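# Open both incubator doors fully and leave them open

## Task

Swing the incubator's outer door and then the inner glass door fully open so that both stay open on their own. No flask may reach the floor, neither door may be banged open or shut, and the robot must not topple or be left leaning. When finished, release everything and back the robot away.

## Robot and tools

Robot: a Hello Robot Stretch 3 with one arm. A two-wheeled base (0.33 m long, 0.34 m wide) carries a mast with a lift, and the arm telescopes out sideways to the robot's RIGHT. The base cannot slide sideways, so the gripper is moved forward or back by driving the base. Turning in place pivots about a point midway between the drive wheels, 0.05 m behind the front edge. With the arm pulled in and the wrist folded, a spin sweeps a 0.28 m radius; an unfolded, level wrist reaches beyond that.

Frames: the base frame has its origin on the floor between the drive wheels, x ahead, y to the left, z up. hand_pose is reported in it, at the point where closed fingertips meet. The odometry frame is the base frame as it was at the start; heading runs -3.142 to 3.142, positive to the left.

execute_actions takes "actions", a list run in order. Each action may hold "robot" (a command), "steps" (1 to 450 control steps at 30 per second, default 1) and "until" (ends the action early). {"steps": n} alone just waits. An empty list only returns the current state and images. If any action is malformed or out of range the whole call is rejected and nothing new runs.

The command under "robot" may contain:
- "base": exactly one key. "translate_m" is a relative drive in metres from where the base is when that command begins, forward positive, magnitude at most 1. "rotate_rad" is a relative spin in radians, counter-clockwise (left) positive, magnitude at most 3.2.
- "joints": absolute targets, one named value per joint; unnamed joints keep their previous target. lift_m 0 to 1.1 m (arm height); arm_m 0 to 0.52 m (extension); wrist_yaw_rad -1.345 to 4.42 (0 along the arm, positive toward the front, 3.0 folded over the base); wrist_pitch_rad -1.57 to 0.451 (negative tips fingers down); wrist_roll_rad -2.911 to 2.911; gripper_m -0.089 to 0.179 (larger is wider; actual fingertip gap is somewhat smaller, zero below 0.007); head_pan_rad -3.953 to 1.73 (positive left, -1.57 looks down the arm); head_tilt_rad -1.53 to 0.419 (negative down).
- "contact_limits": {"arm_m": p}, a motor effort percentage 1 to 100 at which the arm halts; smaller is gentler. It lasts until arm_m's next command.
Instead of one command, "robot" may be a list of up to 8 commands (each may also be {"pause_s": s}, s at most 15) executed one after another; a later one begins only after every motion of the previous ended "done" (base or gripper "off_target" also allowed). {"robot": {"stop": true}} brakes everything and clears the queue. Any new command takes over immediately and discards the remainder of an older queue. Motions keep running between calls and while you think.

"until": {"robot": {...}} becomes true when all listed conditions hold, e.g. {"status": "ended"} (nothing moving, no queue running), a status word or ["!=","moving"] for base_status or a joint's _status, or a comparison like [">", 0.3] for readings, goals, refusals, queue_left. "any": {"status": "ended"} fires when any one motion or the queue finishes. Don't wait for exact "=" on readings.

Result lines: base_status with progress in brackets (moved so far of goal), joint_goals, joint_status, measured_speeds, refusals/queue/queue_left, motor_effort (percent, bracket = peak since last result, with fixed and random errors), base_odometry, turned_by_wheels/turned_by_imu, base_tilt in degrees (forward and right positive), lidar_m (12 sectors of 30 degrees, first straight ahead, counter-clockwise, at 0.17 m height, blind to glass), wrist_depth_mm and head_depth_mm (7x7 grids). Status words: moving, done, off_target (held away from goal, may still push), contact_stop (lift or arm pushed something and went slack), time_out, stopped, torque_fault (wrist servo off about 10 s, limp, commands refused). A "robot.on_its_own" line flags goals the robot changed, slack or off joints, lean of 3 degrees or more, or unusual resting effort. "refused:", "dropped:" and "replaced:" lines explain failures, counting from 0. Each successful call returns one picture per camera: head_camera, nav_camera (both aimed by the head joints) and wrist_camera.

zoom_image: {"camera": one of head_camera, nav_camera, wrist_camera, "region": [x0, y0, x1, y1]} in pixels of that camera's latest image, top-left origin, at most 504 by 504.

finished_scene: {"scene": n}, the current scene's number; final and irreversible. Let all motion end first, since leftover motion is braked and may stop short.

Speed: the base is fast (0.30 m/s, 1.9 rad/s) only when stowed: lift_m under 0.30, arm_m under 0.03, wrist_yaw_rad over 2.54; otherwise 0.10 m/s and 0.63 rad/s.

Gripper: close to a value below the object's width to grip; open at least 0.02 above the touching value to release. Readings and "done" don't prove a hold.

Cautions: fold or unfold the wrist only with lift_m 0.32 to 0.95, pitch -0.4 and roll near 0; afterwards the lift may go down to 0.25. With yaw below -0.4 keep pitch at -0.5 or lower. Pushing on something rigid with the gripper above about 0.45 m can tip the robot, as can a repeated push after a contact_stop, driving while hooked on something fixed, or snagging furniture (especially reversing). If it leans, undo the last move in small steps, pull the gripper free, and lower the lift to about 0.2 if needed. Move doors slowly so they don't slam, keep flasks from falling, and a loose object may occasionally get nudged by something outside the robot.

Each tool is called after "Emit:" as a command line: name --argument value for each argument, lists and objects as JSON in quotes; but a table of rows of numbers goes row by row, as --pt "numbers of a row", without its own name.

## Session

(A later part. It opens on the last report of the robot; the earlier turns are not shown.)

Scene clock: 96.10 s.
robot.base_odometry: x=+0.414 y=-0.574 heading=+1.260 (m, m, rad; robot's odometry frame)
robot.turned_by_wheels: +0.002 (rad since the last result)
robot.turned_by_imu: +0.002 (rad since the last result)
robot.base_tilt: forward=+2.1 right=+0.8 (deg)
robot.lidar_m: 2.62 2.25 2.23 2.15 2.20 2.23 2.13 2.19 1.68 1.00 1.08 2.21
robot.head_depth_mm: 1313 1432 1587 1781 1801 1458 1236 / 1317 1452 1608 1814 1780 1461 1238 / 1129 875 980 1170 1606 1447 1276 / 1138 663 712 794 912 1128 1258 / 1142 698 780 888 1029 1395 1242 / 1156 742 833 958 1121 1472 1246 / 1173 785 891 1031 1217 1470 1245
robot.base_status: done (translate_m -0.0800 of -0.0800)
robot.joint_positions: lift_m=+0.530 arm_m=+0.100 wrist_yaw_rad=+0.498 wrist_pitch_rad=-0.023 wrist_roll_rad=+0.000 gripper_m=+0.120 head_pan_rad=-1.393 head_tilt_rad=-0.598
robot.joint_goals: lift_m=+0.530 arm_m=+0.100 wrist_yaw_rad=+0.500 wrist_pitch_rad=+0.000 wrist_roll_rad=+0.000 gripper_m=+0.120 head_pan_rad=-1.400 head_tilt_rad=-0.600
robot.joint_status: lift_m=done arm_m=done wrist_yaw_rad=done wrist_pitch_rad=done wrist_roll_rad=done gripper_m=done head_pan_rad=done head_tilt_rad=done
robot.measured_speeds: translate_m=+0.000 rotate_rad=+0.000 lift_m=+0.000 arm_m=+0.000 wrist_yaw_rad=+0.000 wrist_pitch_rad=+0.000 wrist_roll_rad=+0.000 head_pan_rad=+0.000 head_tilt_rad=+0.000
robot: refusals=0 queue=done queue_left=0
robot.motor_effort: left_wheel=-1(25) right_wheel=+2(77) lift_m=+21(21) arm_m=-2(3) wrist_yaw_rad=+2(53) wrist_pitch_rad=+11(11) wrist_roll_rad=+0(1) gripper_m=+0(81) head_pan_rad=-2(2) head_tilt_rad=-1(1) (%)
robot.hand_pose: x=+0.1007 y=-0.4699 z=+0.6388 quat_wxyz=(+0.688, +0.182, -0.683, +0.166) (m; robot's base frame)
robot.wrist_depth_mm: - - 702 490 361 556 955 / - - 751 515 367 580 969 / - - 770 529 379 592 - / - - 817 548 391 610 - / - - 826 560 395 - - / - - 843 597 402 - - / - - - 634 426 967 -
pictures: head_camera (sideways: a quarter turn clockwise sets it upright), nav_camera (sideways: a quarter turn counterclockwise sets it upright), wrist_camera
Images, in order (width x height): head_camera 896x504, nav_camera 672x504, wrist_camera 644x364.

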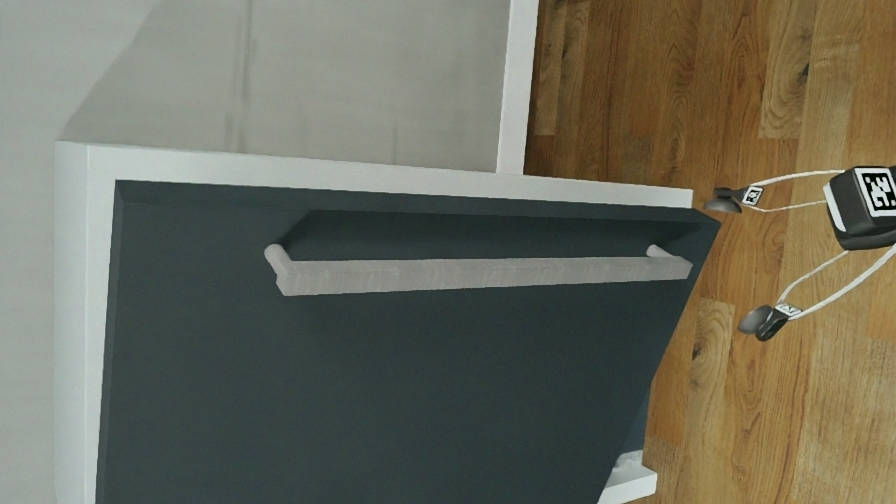

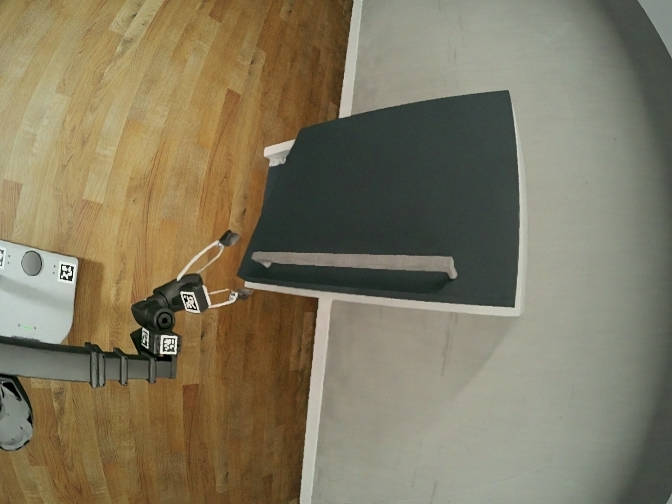

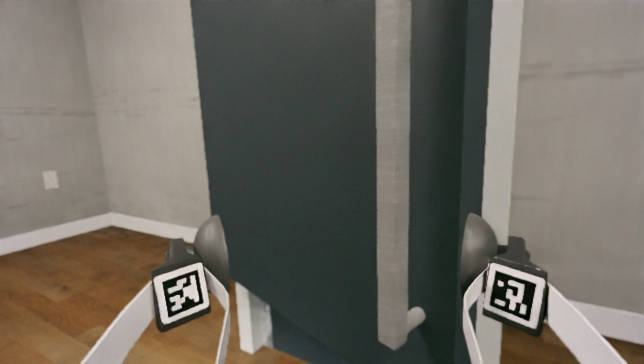

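Emit:
execute_actions --actions '[{"robot":[{"base":{"translate_m":0.03},"joints":{"arm_m":0.33}}],"steps":450,"until":{"robot":{"status":"ended"}}}]'

Scene clock: 99.23 s.
robot.base_odometry: x=+0.423 y=-0.546 heading=+1.260 (m, m, rad; robot's odometry frame)
robot.turned_by_wheels: +0.000 (rad since the last result)
robot.turned_by_imu: +0.000 (rad since the last result)
robot.base_tilt: forward=+2.1 right=+0.7 (deg)
robot.lidar_m: 2.60 2.22 2.23 2.15 2.21 2.26 2.15 2.22 1.69 1.00 1.08 2.20
robot.head_depth_mm: 1308 1437 1591 1754 1774 1525 1216 / 1301 1439 1611 1806 1770 - 1244 / 1131 654 735 850 984 1364 1247 / 1130 672 721 808 917 1253 1239 / 1143 709 792 896 1041 1402 1241 / 1154 750 844 963 1134 1468 1246 / 1168 795 904 1043 1242 1473 1247
robot.base_status: done (translate_m +0.0300 of +0.0300)
robot.joint_positions: lift_m=+0.530 arm_m=+0.330 wrist_yaw_rad=+0.499 wrist_pitch_rad=-0.023 wrist_roll_rad=+0.000 gripper_m=+0.120 head_pan_rad=-1.393 head_tilt_rad=-0.598
robot.joint_goals: lift_m=+0.530 arm_m=+0.330 wrist_yaw_rad=+0.500 wrist_pitch_rad=+0.000 wrist_roll_rad=+0.000 gripper_m=+0.120 head_pan_rad=-1.400 head_tilt_rad=-0.600
robot.joint_status: lift_m=done arm_m=done wrist_yaw_rad=done wrist_pitch_rad=done wrist_roll_rad=done gripper_m=done head_pan_rad=done head_tilt_rad=done
robot.measured_speeds: translate_m=+0.000 rotate_rad=+0.000 lift_m=+0.000 arm_m=+0.000 wrist_yaw_rad=+0.000 wrist_pitch_rad=+0.000 wrist_roll_rad=+0.000 head_pan_rad=+0.000 head_tilt_rad=+0.000
robot: refusals=0 queue=done queue_left=0
robot.motor_effort: left_wheel=-1(2) right_wheel=+2(7) lift_m=+21(21) arm_m=+3(3) wrist_yaw_rad=+1(3) wrist_pitch_rad=+11(11) wrist_roll_rad=+0(0) gripper_m=+1(0) head_pan_rad=-3(3) head_tilt_rad=-2(1) (%)
robot.hand_pose: x=+0.1009 y=-0.6991 z=+0.6388 quat_wxyz=(+0.688, +0.183, -0.683, +0.167) (m; robot's base frame)
robot.wrist_depth_mm: - 478 283 178 155 179 786 / - 521 295 183 158 367 804 / - 572 310 188 163 371 820 / - 627 328 193 167 383 827 / - 716 322 158 172 405 844 / - - 332 161 176 - 874 / - - 381 164 182 426 859
pictures: head_camera (sideways: a quarter turn clockwise sets it upright), nav_camera (sideways: a quarter turn counterclockwise sets it upright), wrist_camera
Images, in order (width x height): head_camera 896x504, nav_camera 672x504, wrist_camera 644x364.

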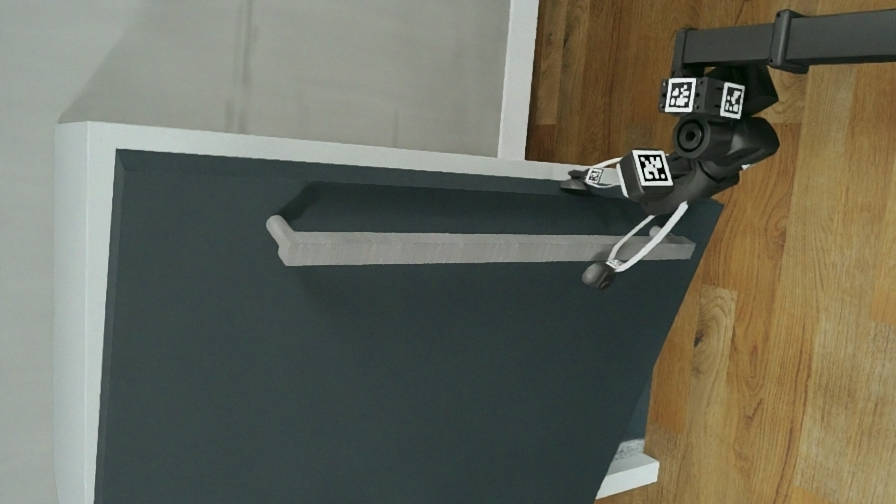

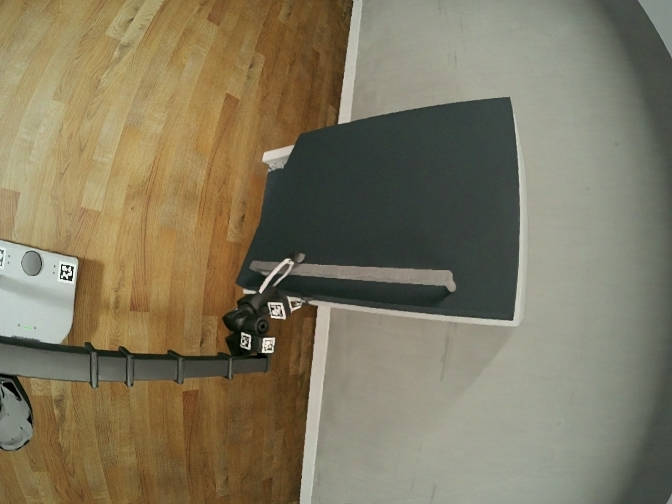

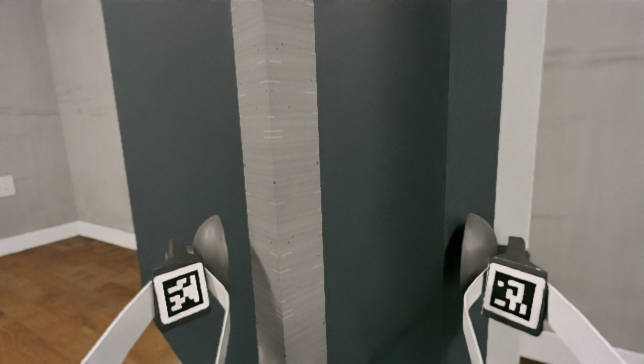

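Emit:
execute_actions --actions '[{"robot":[{"base":{"translate_m":0.035}},{"joints":{"gripper_m":-0.005}},{"base":{"translate_m":0.11},"joints":{"arm_m":0.16},"contact_limits":{"arm_m":24}},{"base":{"translate_m":0.17},"joints":{"arm_m":0.03},"contact_limits":{"arm_m":24}}],"steps":450,"until":{"robot":{"status":"ended"}}}]'

Scene clock: 110.30 s.
robot.base_odometry: x=+0.519 y=-0.246 heading=+1.260 (m, m, rad; robot's odometry frame)
robot.turned_by_wheels: +0.000 (rad since the last result)
robot.turned_by_imu: -0.075 (rad since the last result)
robot.base_tilt: forward=+2.1 right=+0.7 (deg)
robot.lidar_m: 2.30 1.93 2.30 2.16 2.19 2.63 2.46 2.49 1.72 1.03 1.05 2.05
robot.head_depth_mm: 1139 423 442 501 1635 1459 1240 / 1131 451 478 509 581 675 856 / 1135 486 528 580 564 683 876 / 1138 538 592 665 763 889 1225 / 1153 593 668 766 898 1084 1248 / 1158 671 773 908 1090 1427 1239 / 1317 776 911 1794 1731 1463 1247
robot.base_status: done (translate_m +0.1700 of +0.1700)
robot.joint_positions: lift_m=+0.530 arm_m=+0.030 wrist_yaw_rad=+0.127 wrist_pitch_rad=-0.026 wrist_roll_rad=+0.000 gripper_m=+0.023 head_pan_rad=-1.394 head_tilt_rad=-0.598
robot.joint_goals: lift_m=+0.530 arm_m=+0.030 wrist_yaw_rad=+0.129 wrist_pitch_rad=+0.000 wrist_roll_rad=+0.000 gripper_m=+0.023 head_pan_rad=-1.400 head_tilt_rad=-0.600
robot.joint_status: lift_m=done arm_m=done wrist_yaw_rad=done wrist_pitch_rad=done wrist_roll_rad=done gripper_m=done head_pan_rad=done head_tilt_rad=done
robot.measured_speeds: translate_m=+0.000 rotate_rad=+0.000 lift_m=+0.000 arm_m=+0.000 wrist_yaw_rad=+0.000 wrist_pitch_rad=+0.000 wrist_roll_rad=+0.000 head_pan_rad=+0.000 head_tilt_rad=+0.000
robot: refusals=0 queue=done queue_left=0
robot.on_its_own: wrist_yaw_rad is held at +0.129, not at your +0.500, by its stall guard, which is not easing now; gripper_m is held at +0.023, not at your -0.005, by its stall guard, which is not easing now
robot.motor_effort: left_wheel=+1(21) right_wheel=-1(68) lift_m=+20(20) arm_m=+3(13) wrist_yaw_rad=+0(100) wrist_pitch_rad=+12(18) wrist_roll_rad=+0(2) gripper_m=-1(100) head_pan_rad=-2(3) head_tilt_rad=-1(1) (%)
robot.contact_limits: arm_m 24 (drawing in: default 15, maximum 24; extending or still: default 21, maximum 34)
robot.hand_pose: x=+0.0110 y=-0.4282 z=+0.6381 quat_wxyz=(+0.706, +0.054, -0.705, +0.036) (m; robot's base frame)
robot.wrist_depth_mm: - 566 355 166 198 187 - / - 602 373 172 205 196 - / - 652 392 177 209 207 - / - 707 409 184 215 216 - / - - 434 182 218 227 - / - - 492 185 - 239 - / - - 457 318 235 - -
pictures: head_camera (sideways: a quarter turn clockwise sets it upright), nav_camera (sideways: a quarter turn counterclockwise sets it upright), wrist_camera
Images, in order (width x height): head_camera 896x504, nav_camera 672x504, wrist_camera 644x364.

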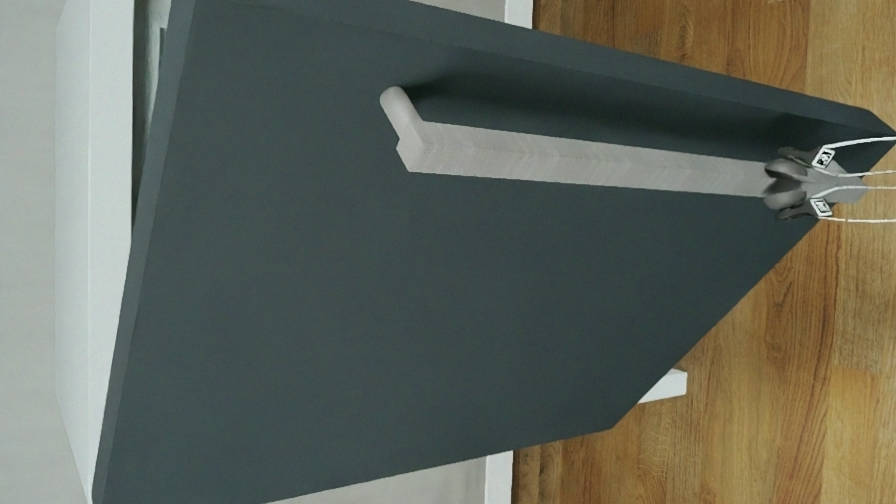

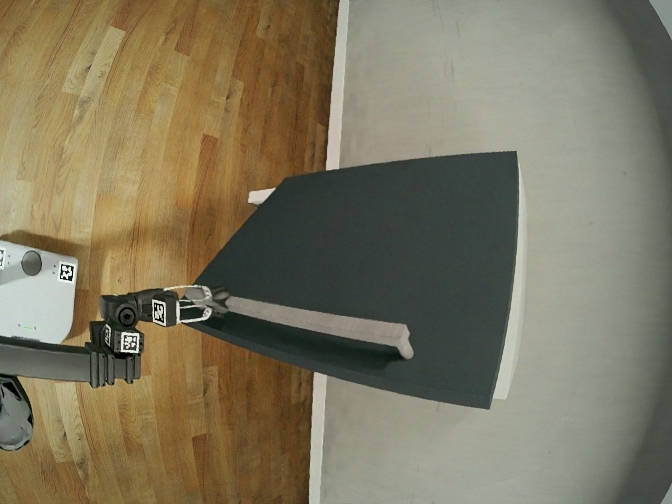

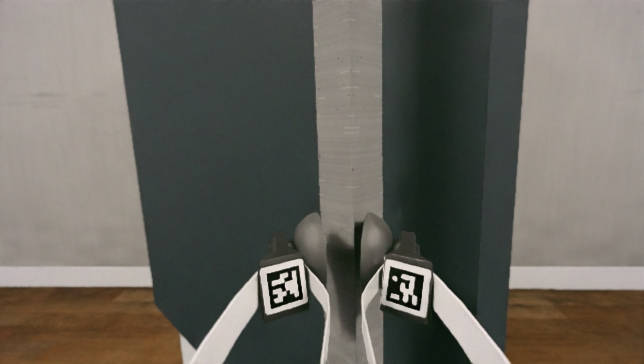

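Emit:
execute_actions --actions '[{"robot":[{"joints":{"gripper_m":0.10}},{"joints":{"wrist_pitch_rad":-1.3,"wrist_yaw_rad":0.1}},{"base":{"translate_m":-0.22}},{"joints":{"wrist_pitch_rad":0,"wrist_yaw_rad":0,"gripper_m":0}},{"joints":{"arm_m":0.4}}],"steps":450,"until":{"robot":{"status":"ended"}}}]'

Scene clock: 122.17 s.
robot.base_odometry: x=+0.452 y=-0.455 heading=+1.260 (m, m, rad; robot's odometry frame)
robot.turned_by_wheels: +0.000 (rad since the last result)
robot.turned_by_imu: -0.002 (rad since the last result)
robot.base_tilt: forward=+2.1 right=+0.8 (deg)
robot.lidar_m: 2.51 2.14 2.28 2.14 2.16 2.40 2.24 2.27 1.74 1.01 1.08 2.08
robot.head_depth_mm: 1328 1458 1616 1825 1777 1471 - / 1319 1447 1632 1838 1848 1394 1239 / 1121 963 1056 1188 1338 1427 1246 / 1136 1354 1274 1309 1342 1433 1218 / 1151 456 491 547 629 746 925 / 1152 470 511 570 627 760 1220 / 1164 529 603 737 936 1389 1243
robot.base_status: done (translate_m -0.2200 of -0.2200)
robot.joint_positions: lift_m=+0.530 arm_m=+0.400 wrist_yaw_rad=+0.000 wrist_pitch_rad=-0.026 wrist_roll_rad=+0.000 gripper_m=+0.000 head_pan_rad=-1.394 head_tilt_rad=-0.598
robot.joint_goals: lift_m=+0.530 arm_m=+0.400 wrist_yaw_rad=+0.000 wrist_pitch_rad=+0.000 wrist_roll_rad=+0.000 gripper_m=+0.000 head_pan_rad=-1.400 head_tilt_rad=-0.600
robot.joint_status: lift_m=done arm_m=done wrist_yaw_rad=done wrist_pitch_rad=done wrist_roll_rad=done gripper_m=done head_pan_rad=done head_tilt_rad=done
robot.measured_speeds: translate_m=+0.000 rotate_rad=+0.000 lift_m=+0.000 arm_m=+0.000 wrist_yaw_rad=+0.000 wrist_pitch_rad=+0.000 wrist_roll_rad=+0.000 head_pan_rad=+0.000 head_tilt_rad=+0.000
robot: refusals=0 queue=done queue_left=0
robot.motor_effort: left_wheel=+1(1) right_wheel=-2(9) lift_m=+21(20) arm_m=+3(4) wrist_yaw_rad=+0(5) wrist_pitch_rad=+13(14) wrist_roll_rad=+0(0) gripper_m=-2(80) head_pan_rad=-2(2) head_tilt_rad=-1(1) (%)
robot.hand_pose: x=-0.0214 y=-0.8002 z=+0.6379 quat_wxyz=(+0.707, +0.010, -0.707, -0.009) (m; robot's base frame)
robot.wrist_depth_mm: 726 745 632 930 950 950 941 / 755 806 404 958 978 976 - / 788 855 846 972 - - - / 716 574 494 987 - - - / 730 853 818 397 - - - / 686 684 631 - - - - / 521 503 484 965 - - -
pictures: head_camera (sideways: a quarter turn clockwise sets it upright), nav_camera (sideways: a quarter turn counterclockwise sets it upright), wrist_camera
Images, in order (width x height): head_camera 896x504, nav_camera 672x504, wrist_camera 644x364.

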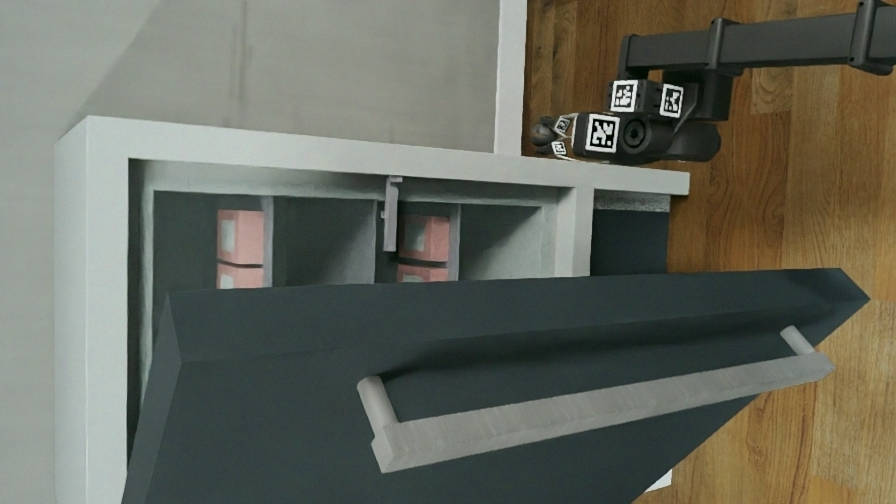

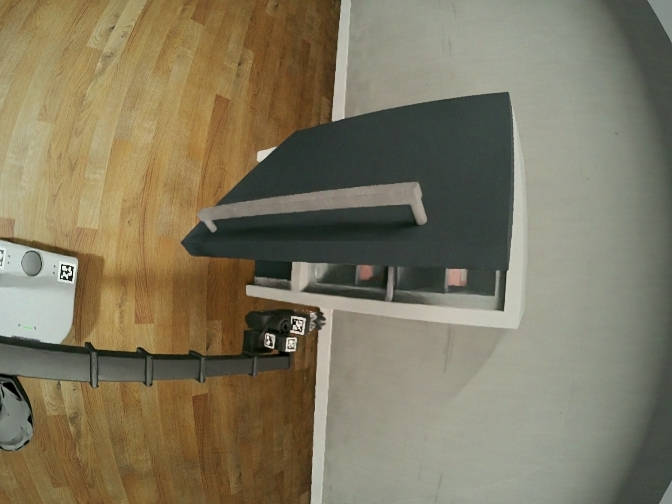

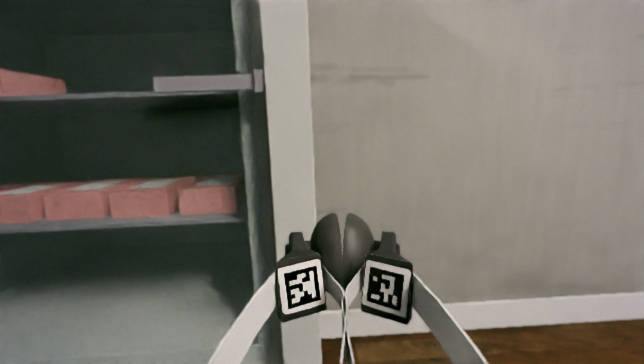

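Emit:
execute_actions --actions '[{"robot":{"base":{"translate_m":0.25},"joints":{"head_pan_rad":-1.0}},"steps":450,"until":{"robot":{"status":"ended"}}}]'

Scene clock: 126.20 s.
robot.base_odometry: x=+0.528 y=-0.217 heading=+1.260 (m, m, rad; robot's odometry frame)
robot.turned_by_wheels: +0.000 (rad since the last result)
robot.turned_by_imu: -0.001 (rad since the last result)
robot.base_tilt: forward=+2.1 right=+0.8 (deg)
robot.lidar_m: 2.26 1.91 2.31 2.16 2.19 2.67 2.49 2.53 1.71 1.03 1.04 2.04
robot.head_depth_mm: 1134 547 562 593 628 651 605 / 1288 652 690 739 791 853 934 / 1395 828 898 973 1070 1388 1247 / 1478 1633 1811 2023 1774 1470 1243 / 1560 1724 1932 2105 1788 1463 1242 / 1634 1829 2042 2204 1786 1461 1248 / 1725 1928 2163 2267 1794 1466 1240
robot.base_status: done (translate_m +0.2500 of +0.2500)
robot.joint_positions: lift_m=+0.530 arm_m=+0.400 wrist_yaw_rad=+0.001 wrist_pitch_rad=-0.025 wrist_roll_rad=+0.000 gripper_m=+0.000 head_pan_rad=-1.007 head_tilt_rad=-0.598
robot.joint_goals: lift_m=+0.530 arm_m=+0.400 wrist_yaw_rad=+0.000 wrist_pitch_rad=+0.000 wrist_roll_rad=+0.000 gripper_m=+0.000 head_pan_rad=-1.000 head_tilt_rad=-0.600
robot.joint_status: lift_m=done arm_m=done wrist_yaw_rad=done wrist_pitch_rad=done wrist_roll_rad=done gripper_m=done head_pan_rad=done head_tilt_rad=done
robot.measured_speeds: translate_m=+0.000 rotate_rad=+0.000 lift_m=+0.000 arm_m=+0.000 wrist_yaw_rad=+0.000 wrist_pitch_rad=+0.000 wrist_roll_rad=+0.000 head_pan_rad=+0.000 head_tilt_rad=+0.000
robot: refusals=0 queue=done queue_left=0
robot.motor_effort: left_wheel=+0(5) right_wheel=-2(27) lift_m=+21(21) arm_m=+2(3) wrist_yaw_rad=-1(4) wrist_pitch_rad=+12(13) wrist_roll_rad=+0(0) gripper_m=-2(2) head_pan_rad=+3(24) head_tilt_rad=-2(1) (%)
robot.hand_pose: x=-0.0211 y=-0.8004 z=+0.6382 quat_wxyz=(+0.707, +0.010, -0.707, -0.009) (m; robot's base frame)
robot.wrist_depth_mm: 492 678 773 792 491 341 936 / 431 432 801 802 406 352 983 / 482 737 817 831 509 365 976 / 471 592 534 518 478 375 - / 453 575 805 480 478 401 - / 475 623 662 - 445 412 - / 463 500 496 491 464 413 -
pictures: head_camera (sideways: a quarter turn clockwise sets it upright), nav_camera (sideways: a quarter turn counterclockwise sets it upright), wrist_camera
Images, in order (width x height): head_camera 896x504, nav_camera 672x504, wrist_camera 644x364.

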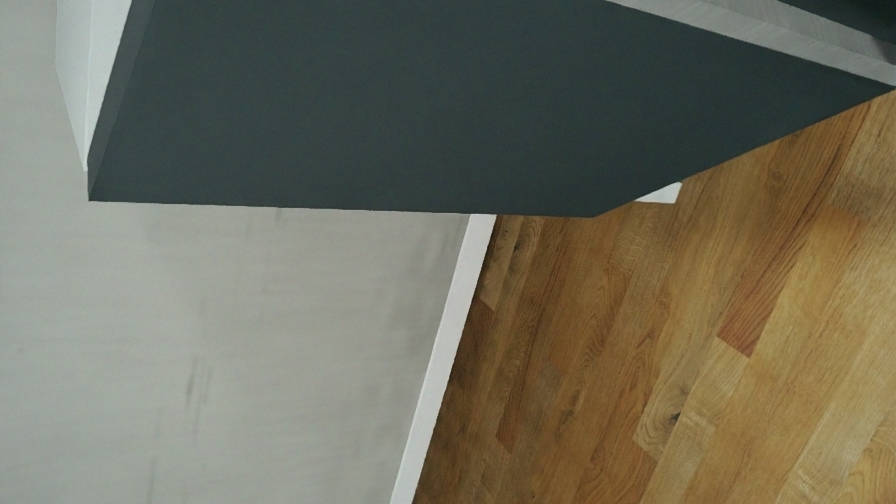

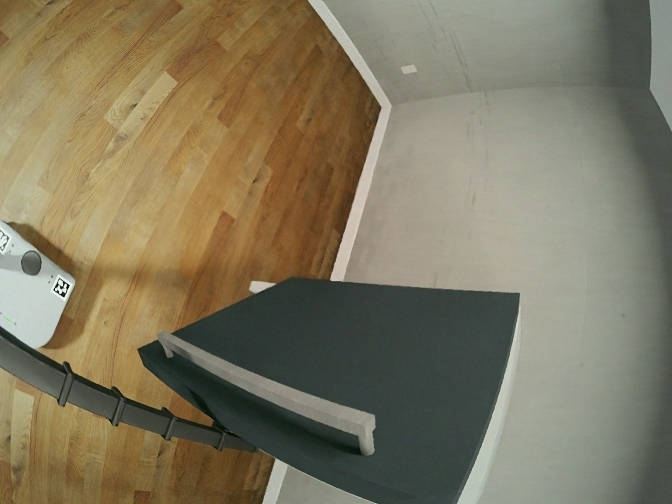

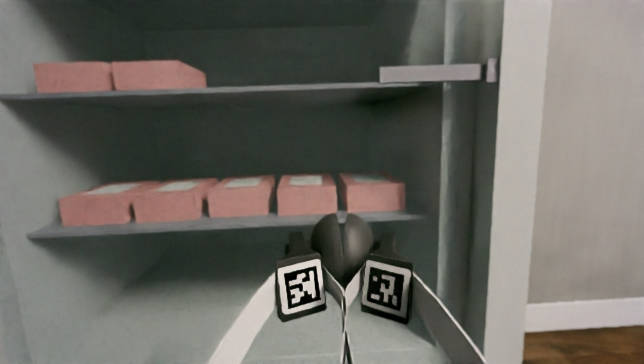

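Emit:
execute_actions --actions '[{"robot":{"base":{"translate_m":0.28},"joints":{"head_pan_rad":-1.3}},"steps":450,"until":{"robot":{"status":"ended"}}}]'

Scene clock: 130.33 s.
robot.base_odometry: x=+0.614 y=+0.050 heading=+1.259 (m, m, rad; robot's odometry frame)
robot.turned_by_wheels: -0.001 (rad since the last result)
robot.turned_by_imu: -0.117 (rad since the last result)
robot.base_tilt: forward=+2.1 right=+0.7 (deg)
robot.lidar_m: 2.01 1.67 2.37 2.16 2.20 2.60 2.75 2.76 1.11 1.00 0.95 1.85
robot.head_depth_mm: 1144 818 289 297 308 324 372 / 1145 398 335 358 355 405 449 / 1153 438 431 470 476 339 413 / 1154 554 606 684 785 925 1190 / 1294 1402 1567 1782 1744 1463 1241 / 1325 1454 1623 1827 1799 1470 1245 / 1325 1466 1618 1822 1790 1473 1240
robot.base_status: done (translate_m +0.2800 of +0.2800)
robot.joint_positions: lift_m=+0.530 arm_m=+0.399 wrist_yaw_rad=+0.000 wrist_pitch_rad=-0.025 wrist_roll_rad=+0.000 gripper_m=+0.000 head_pan_rad=-1.293 head_tilt_rad=-0.598
robot.joint_goals: lift_m=+0.530 arm_m=+0.400 wrist_yaw_rad=+0.000 wrist_pitch_rad=+0.000 wrist_roll_rad=+0.000 gripper_m=+0.000 head_pan_rad=-1.300 head_tilt_rad=-0.600
robot.joint_status: lift_m=done arm_m=done wrist_yaw_rad=done wrist_pitch_rad=done wrist_roll_rad=done gripper_m=done head_pan_rad=done head_tilt_rad=done
robot.measured_speeds: translate_m=+0.000 rotate_rad=+0.000 lift_m=+0.000 arm_m=+0.000 wrist_yaw_rad=+0.000 wrist_pitch_rad=+0.000 wrist_roll_rad=+0.000 head_pan_rad=+0.000 head_tilt_rad=+0.000
robot: refusals=0 queue=done queue_left=0
robot.on_its_own: right_wheel is at rest, and its effort (+28) is outside its rest range (-18 to +18)
robot.motor_effort: left_wheel=-6(11) right_wheel=+28(49) lift_m=+21(24) arm_m=+7(8) wrist_yaw_rad=+0(3) wrist_pitch_rad=+12(13) wrist_roll_rad=+0(1) gripper_m=-3(2) head_pan_rad=-3(21) head_tilt_rad=-2(2) (%)
robot.hand_pose: x=-0.0214 y=-0.7997 z=+0.6382 quat_wxyz=(+0.707, +0.009, -0.707, -0.009) (m; robot's base frame)
robot.wrist_depth_mm: 329 517 755 776 703 476 387 / 335 399 419 794 673 486 385 / 340 486 789 836 801 488 414 / 343 439 563 526 500 497 413 / 347 428 460 478 756 511 436 / 340 453 653 - 663 514 448 / 339 447 498 480 480 489 468
pictures: head_camera (sideways: a quarter turn clockwise sets it upright), nav_camera (sideways: a quarter turn counterclockwise sets it upright), wrist_camera
Images, in order (width x height): head_camera 896x504, nav_camera 672x504, wrist_camera 644x364.

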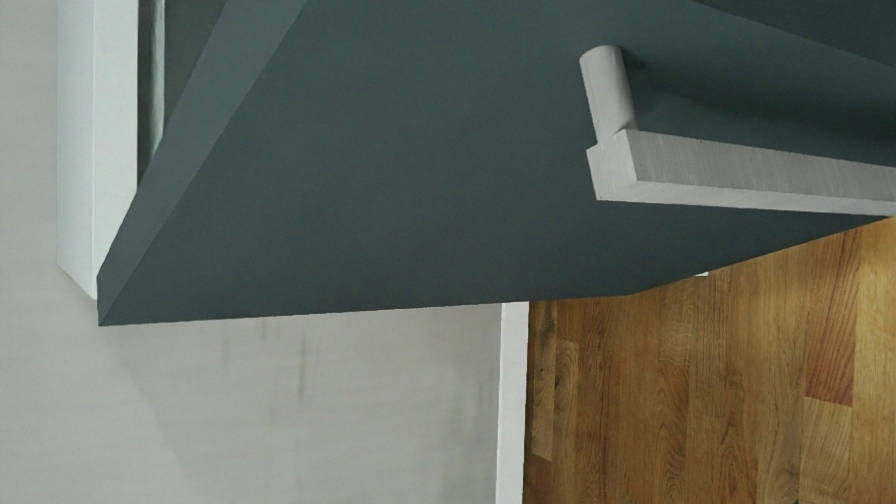

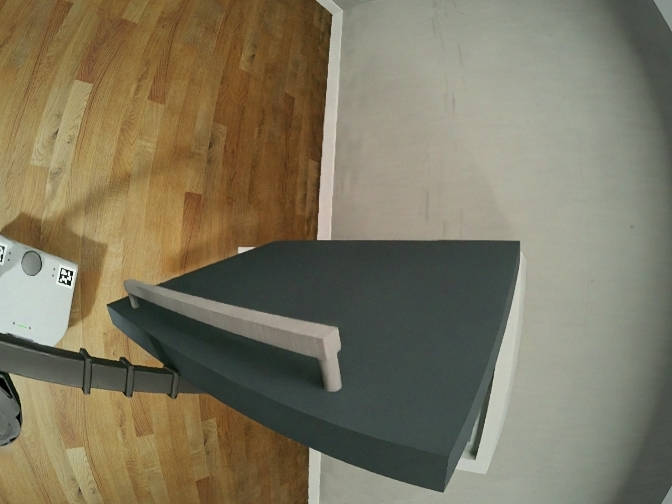

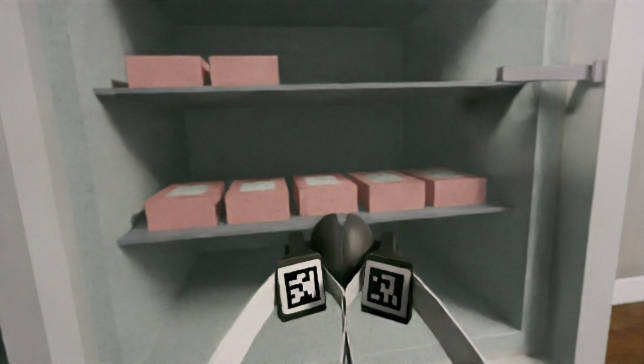

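Emit:
execute_actions --actions '[{"robot":{"base":{"rotate_rad":0.45},"joints":{"head_pan_rad":-1.57}},"steps":450,"until":{"robot":{"status":"ended"}}}]'

Scene clock: 132.40 s.
robot.base_odometry: x=+0.614 y=+0.050 heading=+1.709 (m, m, rad; robot's odometry frame)
robot.turned_by_wheels: +0.449 (rad since the last result)
robot.turned_by_imu: +0.122 (rad since the last result)
robot.base_tilt: forward=+2.1 right=+0.7 (deg)
robot.lidar_m: 2.05 1.71 2.33 2.17 2.22 2.83 2.69 2.50 1.09 0.97 0.98 2.02
robot.head_depth_mm: 1141 1059 1070 1151 1311 1453 1237 / 1137 1104 - - 306 366 455 / 1142 906 - 294 312 358 428 / 1148 398 311 351 373 463 529 / 1156 406 408 480 459 360 1019 / 1167 512 592 755 1042 1441 1243 / 1253 774 1529 1759 1795 1476 1245
robot.base_status: off_target (rotate_rad +0.4491 of +0.4500)
robot.joint_positions: lift_m=+0.530 arm_m=+0.399 wrist_yaw_rad=+0.000 wrist_pitch_rad=-0.025 wrist_roll_rad=+0.000 gripper_m=+0.000 head_pan_rad=-1.563 head_tilt_rad=-0.598
robot.joint_goals: lift_m=+0.530 arm_m=+0.400 wrist_yaw_rad=+0.000 wrist_pitch_rad=+0.000 wrist_roll_rad=+0.000 gripper_m=+0.000 head_pan_rad=-1.570 head_tilt_rad=-0.600
robot.joint_status: lift_m=done arm_m=done wrist_yaw_rad=done wrist_pitch_rad=done wrist_roll_rad=done gripper_m=done head_pan_rad=done head_tilt_rad=done
robot.measured_speeds: translate_m=+0.000 rotate_rad=+0.000 lift_m=+0.000 arm_m=+0.000 wrist_yaw_rad=+0.000 wrist_pitch_rad=+0.000 wrist_roll_rad=+0.000 head_pan_rad=+0.000 head_tilt_rad=+0.000
robot: refusals=0 queue=done queue_left=0
robot.on_its_own: right_wheel is at rest, and its effort (+32) is outside its rest range (-18 to +18)
robot.motor_effort: left_wheel=-8(10) right_wheel=+32(33) lift_m=+21(21) arm_m=+7(7) wrist_yaw_rad=+1(1) wrist_pitch_rad=+12(12) wrist_roll_rad=+0(0) gripper_m=-3(2) head_pan_rad=-3(20) head_tilt_rad=-1(2) (%)
robot.hand_pose: x=-0.0214 y=-0.7997 z=+0.6382 quat_wxyz=(+0.707, +0.009, -0.707, -0.009) (m; robot's base frame)
robot.wrist_depth_mm: 297 350 629 772 782 620 431 / 302 361 412 423 789 553 409 / 291 364 683 821 831 633 433 / 278 373 494 552 493 473 439 / 264 380 448 462 773 618 438 / 252 377 565 - 673 581 446 / 244 370 467 483 483 475 448
pictures: head_camera (sideways: a quarter turn clockwise sets it upright), nav_camera (sideways: a quarter turn counterclockwise sets it upright), wrist_camera
Images, in order (width x height): head_camera 896x504, nav_camera 672x504, wrist_camera 644x364.

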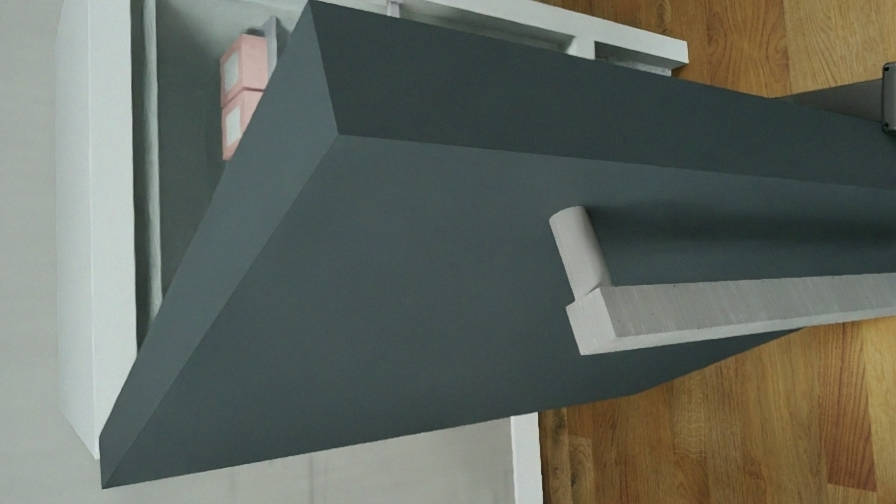

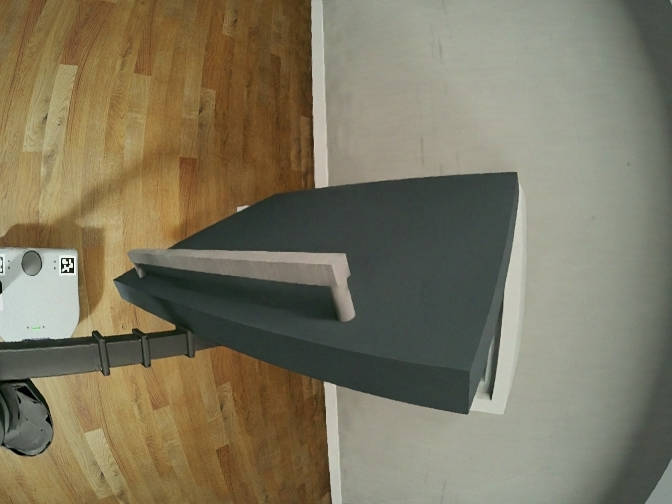

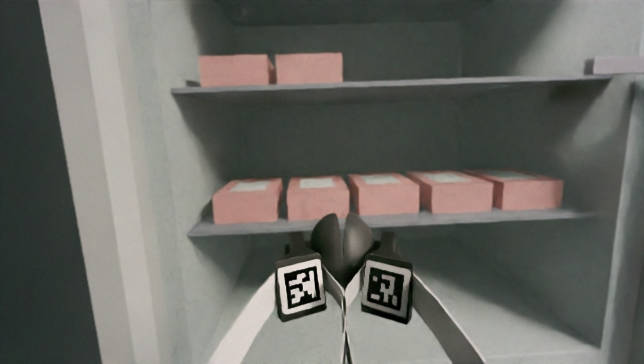

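Emit:
execute_actions --actions '[{"robot":{"base":{"translate_m":0.15},"joints":{"arm_m":0.3}},"steps":450,"until":{"robot":{"status":"ended"}}}]'

Scene clock: 135.67 s.
robot.base_odometry: x=+0.593 y=+0.198 heading=+1.709 (m, m, rad; robot's odometry frame)
robot.turned_by_wheels: +0.001 (rad since the last result)
robot.turned_by_imu: -0.001 (rad since the last result)
robot.base_tilt: forward=+2.1 right=+0.7 (deg)
robot.lidar_m: 1.91 1.58 2.33 2.18 2.23 2.86 2.85 2.47 1.07 0.95 1.58 1.99
robot.head_depth_mm: 1131 1105 1274 1310 1330 1465 1236 / 1130 1107 1275 1317 1325 1461 1241 / 1125 1107 1153 1330 1338 1454 1215 / 1137 932 1057 1228 1294 1419 1251 / 1236 636 648 661 674 682 692 / 1277 437 365 369 372 375 378 / 1271 399 290 - - - 298
robot.base_status: done (translate_m +0.1500 of +0.1500)
robot.joint_positions: lift_m=+0.530 arm_m=+0.300 wrist_yaw_rad=+0.000 wrist_pitch_rad=-0.022 wrist_roll_rad=+0.000 gripper_m=+0.000 head_pan_rad=-1.563 head_tilt_rad=-0.598
robot.joint_goals: lift_m=+0.530 arm_m=+0.300 wrist_yaw_rad=+0.000 wrist_pitch_rad=+0.000 wrist_roll_rad=+0.000 gripper_m=+0.000 head_pan_rad=-1.570 head_tilt_rad=-0.600
robot.joint_status: lift_m=done arm_m=done wrist_yaw_rad=done wrist_pitch_rad=done wrist_roll_rad=done gripper_m=done head_pan_rad=done head_tilt_rad=done
robot.measured_speeds: translate_m=+0.000 rotate_rad=+0.000 lift_m=+0.000 arm_m=+0.000 wrist_yaw_rad=+0.000 wrist_pitch_rad=+0.000 wrist_roll_rad=+0.000 head_pan_rad=+0.000 head_tilt_rad=+0.000
robot: refusals=0 queue=done queue_left=0
robot.motor_effort: left_wheel=-1(8) right_wheel=+1(38) lift_m=+21(21) arm_m=-2(7) wrist_yaw_rad=+0(2) wrist_pitch_rad=+11(12) wrist_roll_rad=+0(0) gripper_m=-3(2) head_pan_rad=-3(2) head_tilt_rad=-1(1) (%)
robot.hand_pose: x=-0.0214 y=-0.7009 z=+0.6391 quat_wxyz=(+0.707, +0.008, -0.707, -0.008) (m; robot's base frame)
robot.wrist_depth_mm: 124 164 291 707 819 792 613 / 123 162 289 510 603 798 567 / 122 161 286 879 918 895 623 / 122 159 284 527 553 550 554 / 121 159 283 473 931 814 619 / 121 159 265 - 684 616 580 / 121 158 251 511 514 527 534
pictures: head_camera (sideways: a quarter turn clockwise sets it upright), nav_camera (sideways: a quarter turn counterclockwise sets it upright), wrist_camera
Images, in order (width x height): head_camera 896x504, nav_camera 672x504, wrist_camera 644x364.

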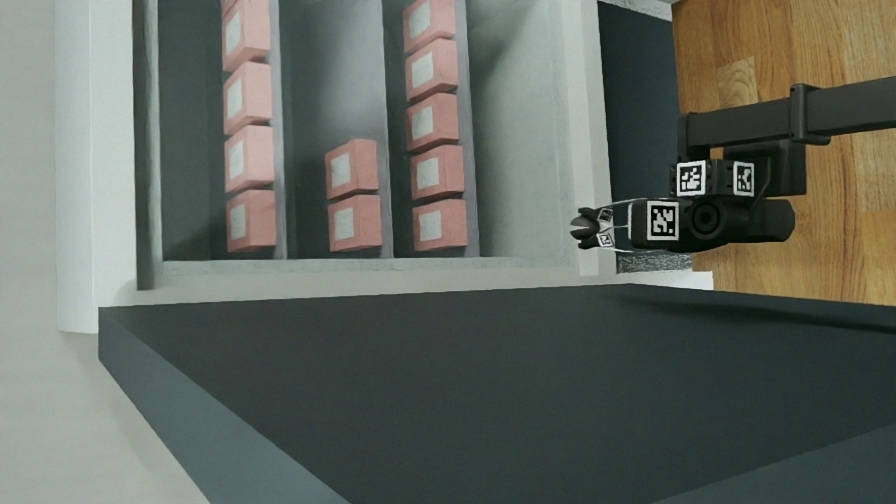

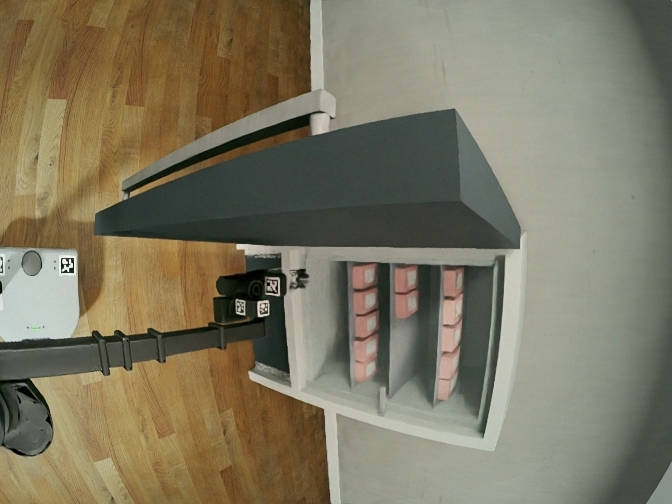

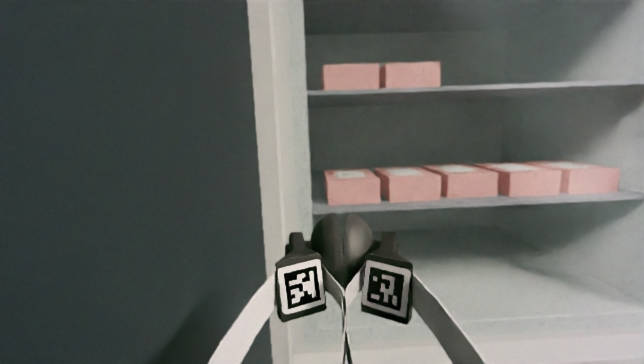

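Emit:
execute_actions --actions '[{"robot":[{"joints":{"arm_m":0.12,"head_pan_rad":-1.2}},{"base":{"translate_m":0.2}}],"steps":450,"until":{"robot":{"status":"ended"}}}]'

Scene clock: 142.90 s.
robot.base_odometry: x=+0.566 y=+0.396 heading=+1.708 (m, m, rad; robot's odometry frame)
robot.turned_by_wheels: -0.001 (rad since the last result)
robot.turned_by_imu: -0.004 (rad since the last result)
robot.base_tilt: forward=+2.1 right=+0.8 (deg)
robot.lidar_m: 1.71 1.41 2.21 2.20 2.25 2.86 3.03 2.46 1.05 0.95 1.56 1.84
robot.head_depth_mm: 1231 1289 288 340 450 671 1238 / 1270 1366 - - 313 385 537 / 1300 1431 - - - 291 351 / 1324 1457 1577 - - 306 361 / 1351 1506 1657 1914 362 435 1166 / 1398 1544 1732 1962 1785 1469 1247 / 1428 1596 1775 2027 1785 1474 1250
robot.base_status: done (translate_m +0.1999 of +0.2000)
robot.joint_positions: lift_m=+0.530 arm_m=+0.120 wrist_yaw_rad=-0.076 wrist_pitch_rad=-0.023 wrist_roll_rad=+0.000 gripper_m=+0.000 head_pan_rad=-1.207 head_tilt_rad=-0.598
robot.joint_goals: lift_m=+0.530 arm_m=+0.120 wrist_yaw_rad=+0.000 wrist_pitch_rad=+0.000 wrist_roll_rad=+0.000 gripper_m=+0.000 head_pan_rad=-1.200 head_tilt_rad=-0.600
robot.joint_status: lift_m=done arm_m=done wrist_yaw_rad=done wrist_pitch_rad=done wrist_roll_rad=done gripper_m=done head_pan_rad=done head_tilt_rad=done
robot.measured_speeds: translate_m=+0.000 rotate_rad=+0.000 lift_m=+0.000 arm_m=+0.000 wrist_yaw_rad=+0.000 wrist_pitch_rad=+0.000 wrist_roll_rad=+0.000 head_pan_rad=+0.000 head_tilt_rad=+0.000
robot: refusals=0 queue=done queue_left=0
robot.on_its_own: right_wheel is at rest, and its effort (+45) is outside its rest range (-18 to +18); wrist_yaw_rad is at rest, and its effort (+71) is outside its rest range (-12 to +12)
robot.motor_effort: left_wheel=-12(13) right_wheel=+45(45) lift_m=+21(21) arm_m=+0(2) wrist_yaw_rad=+71(71) wrist_pitch_rad=+11(12) wrist_roll_rad=+1(0) gripper_m=-9(9) head_pan_rad=+3(22) head_tilt_rad=-1(1) (%)
robot.hand_pose: x=-0.0410 y=-0.5199 z=+0.6388 quat_wxyz=(+0.707, -0.019, -0.707, -0.035) (m; robot's base frame)
robot.wrist_depth_mm: - 57 84 188 720 816 731 / - 57 84 188 701 - 770 / - 58 84 187 - - 797 / - 58 85 189 731 949 766 / - 58 85 161 - 903 777 / - 58 85 - - 708 736 / - 58 79 192 730 755 791
pictures: head_camera (sideways: a quarter turn clockwise sets it upright), nav_camera (sideways: a quarter turn counterclockwise sets it upright), wrist_camera
Images, in order (width x height): head_camera 896x504, nav_camera 672x504, wrist_camera 644x364.

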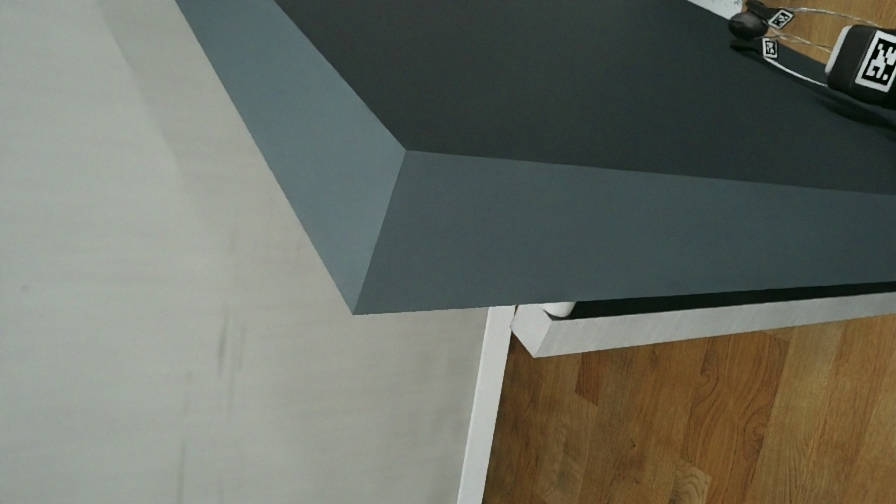

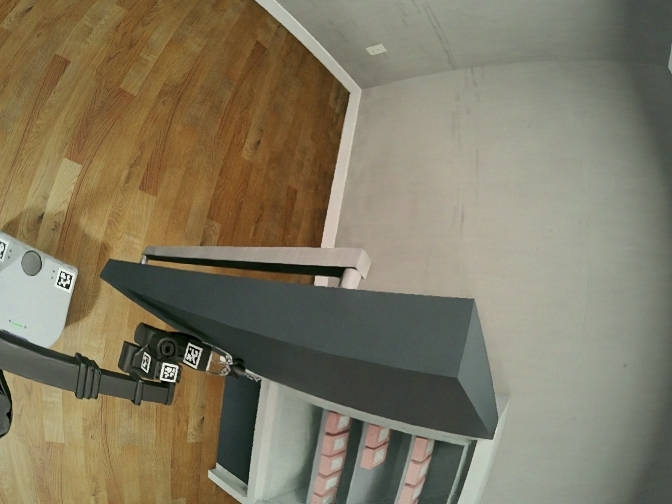

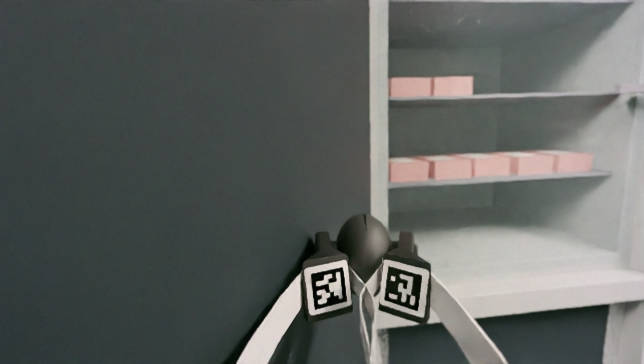

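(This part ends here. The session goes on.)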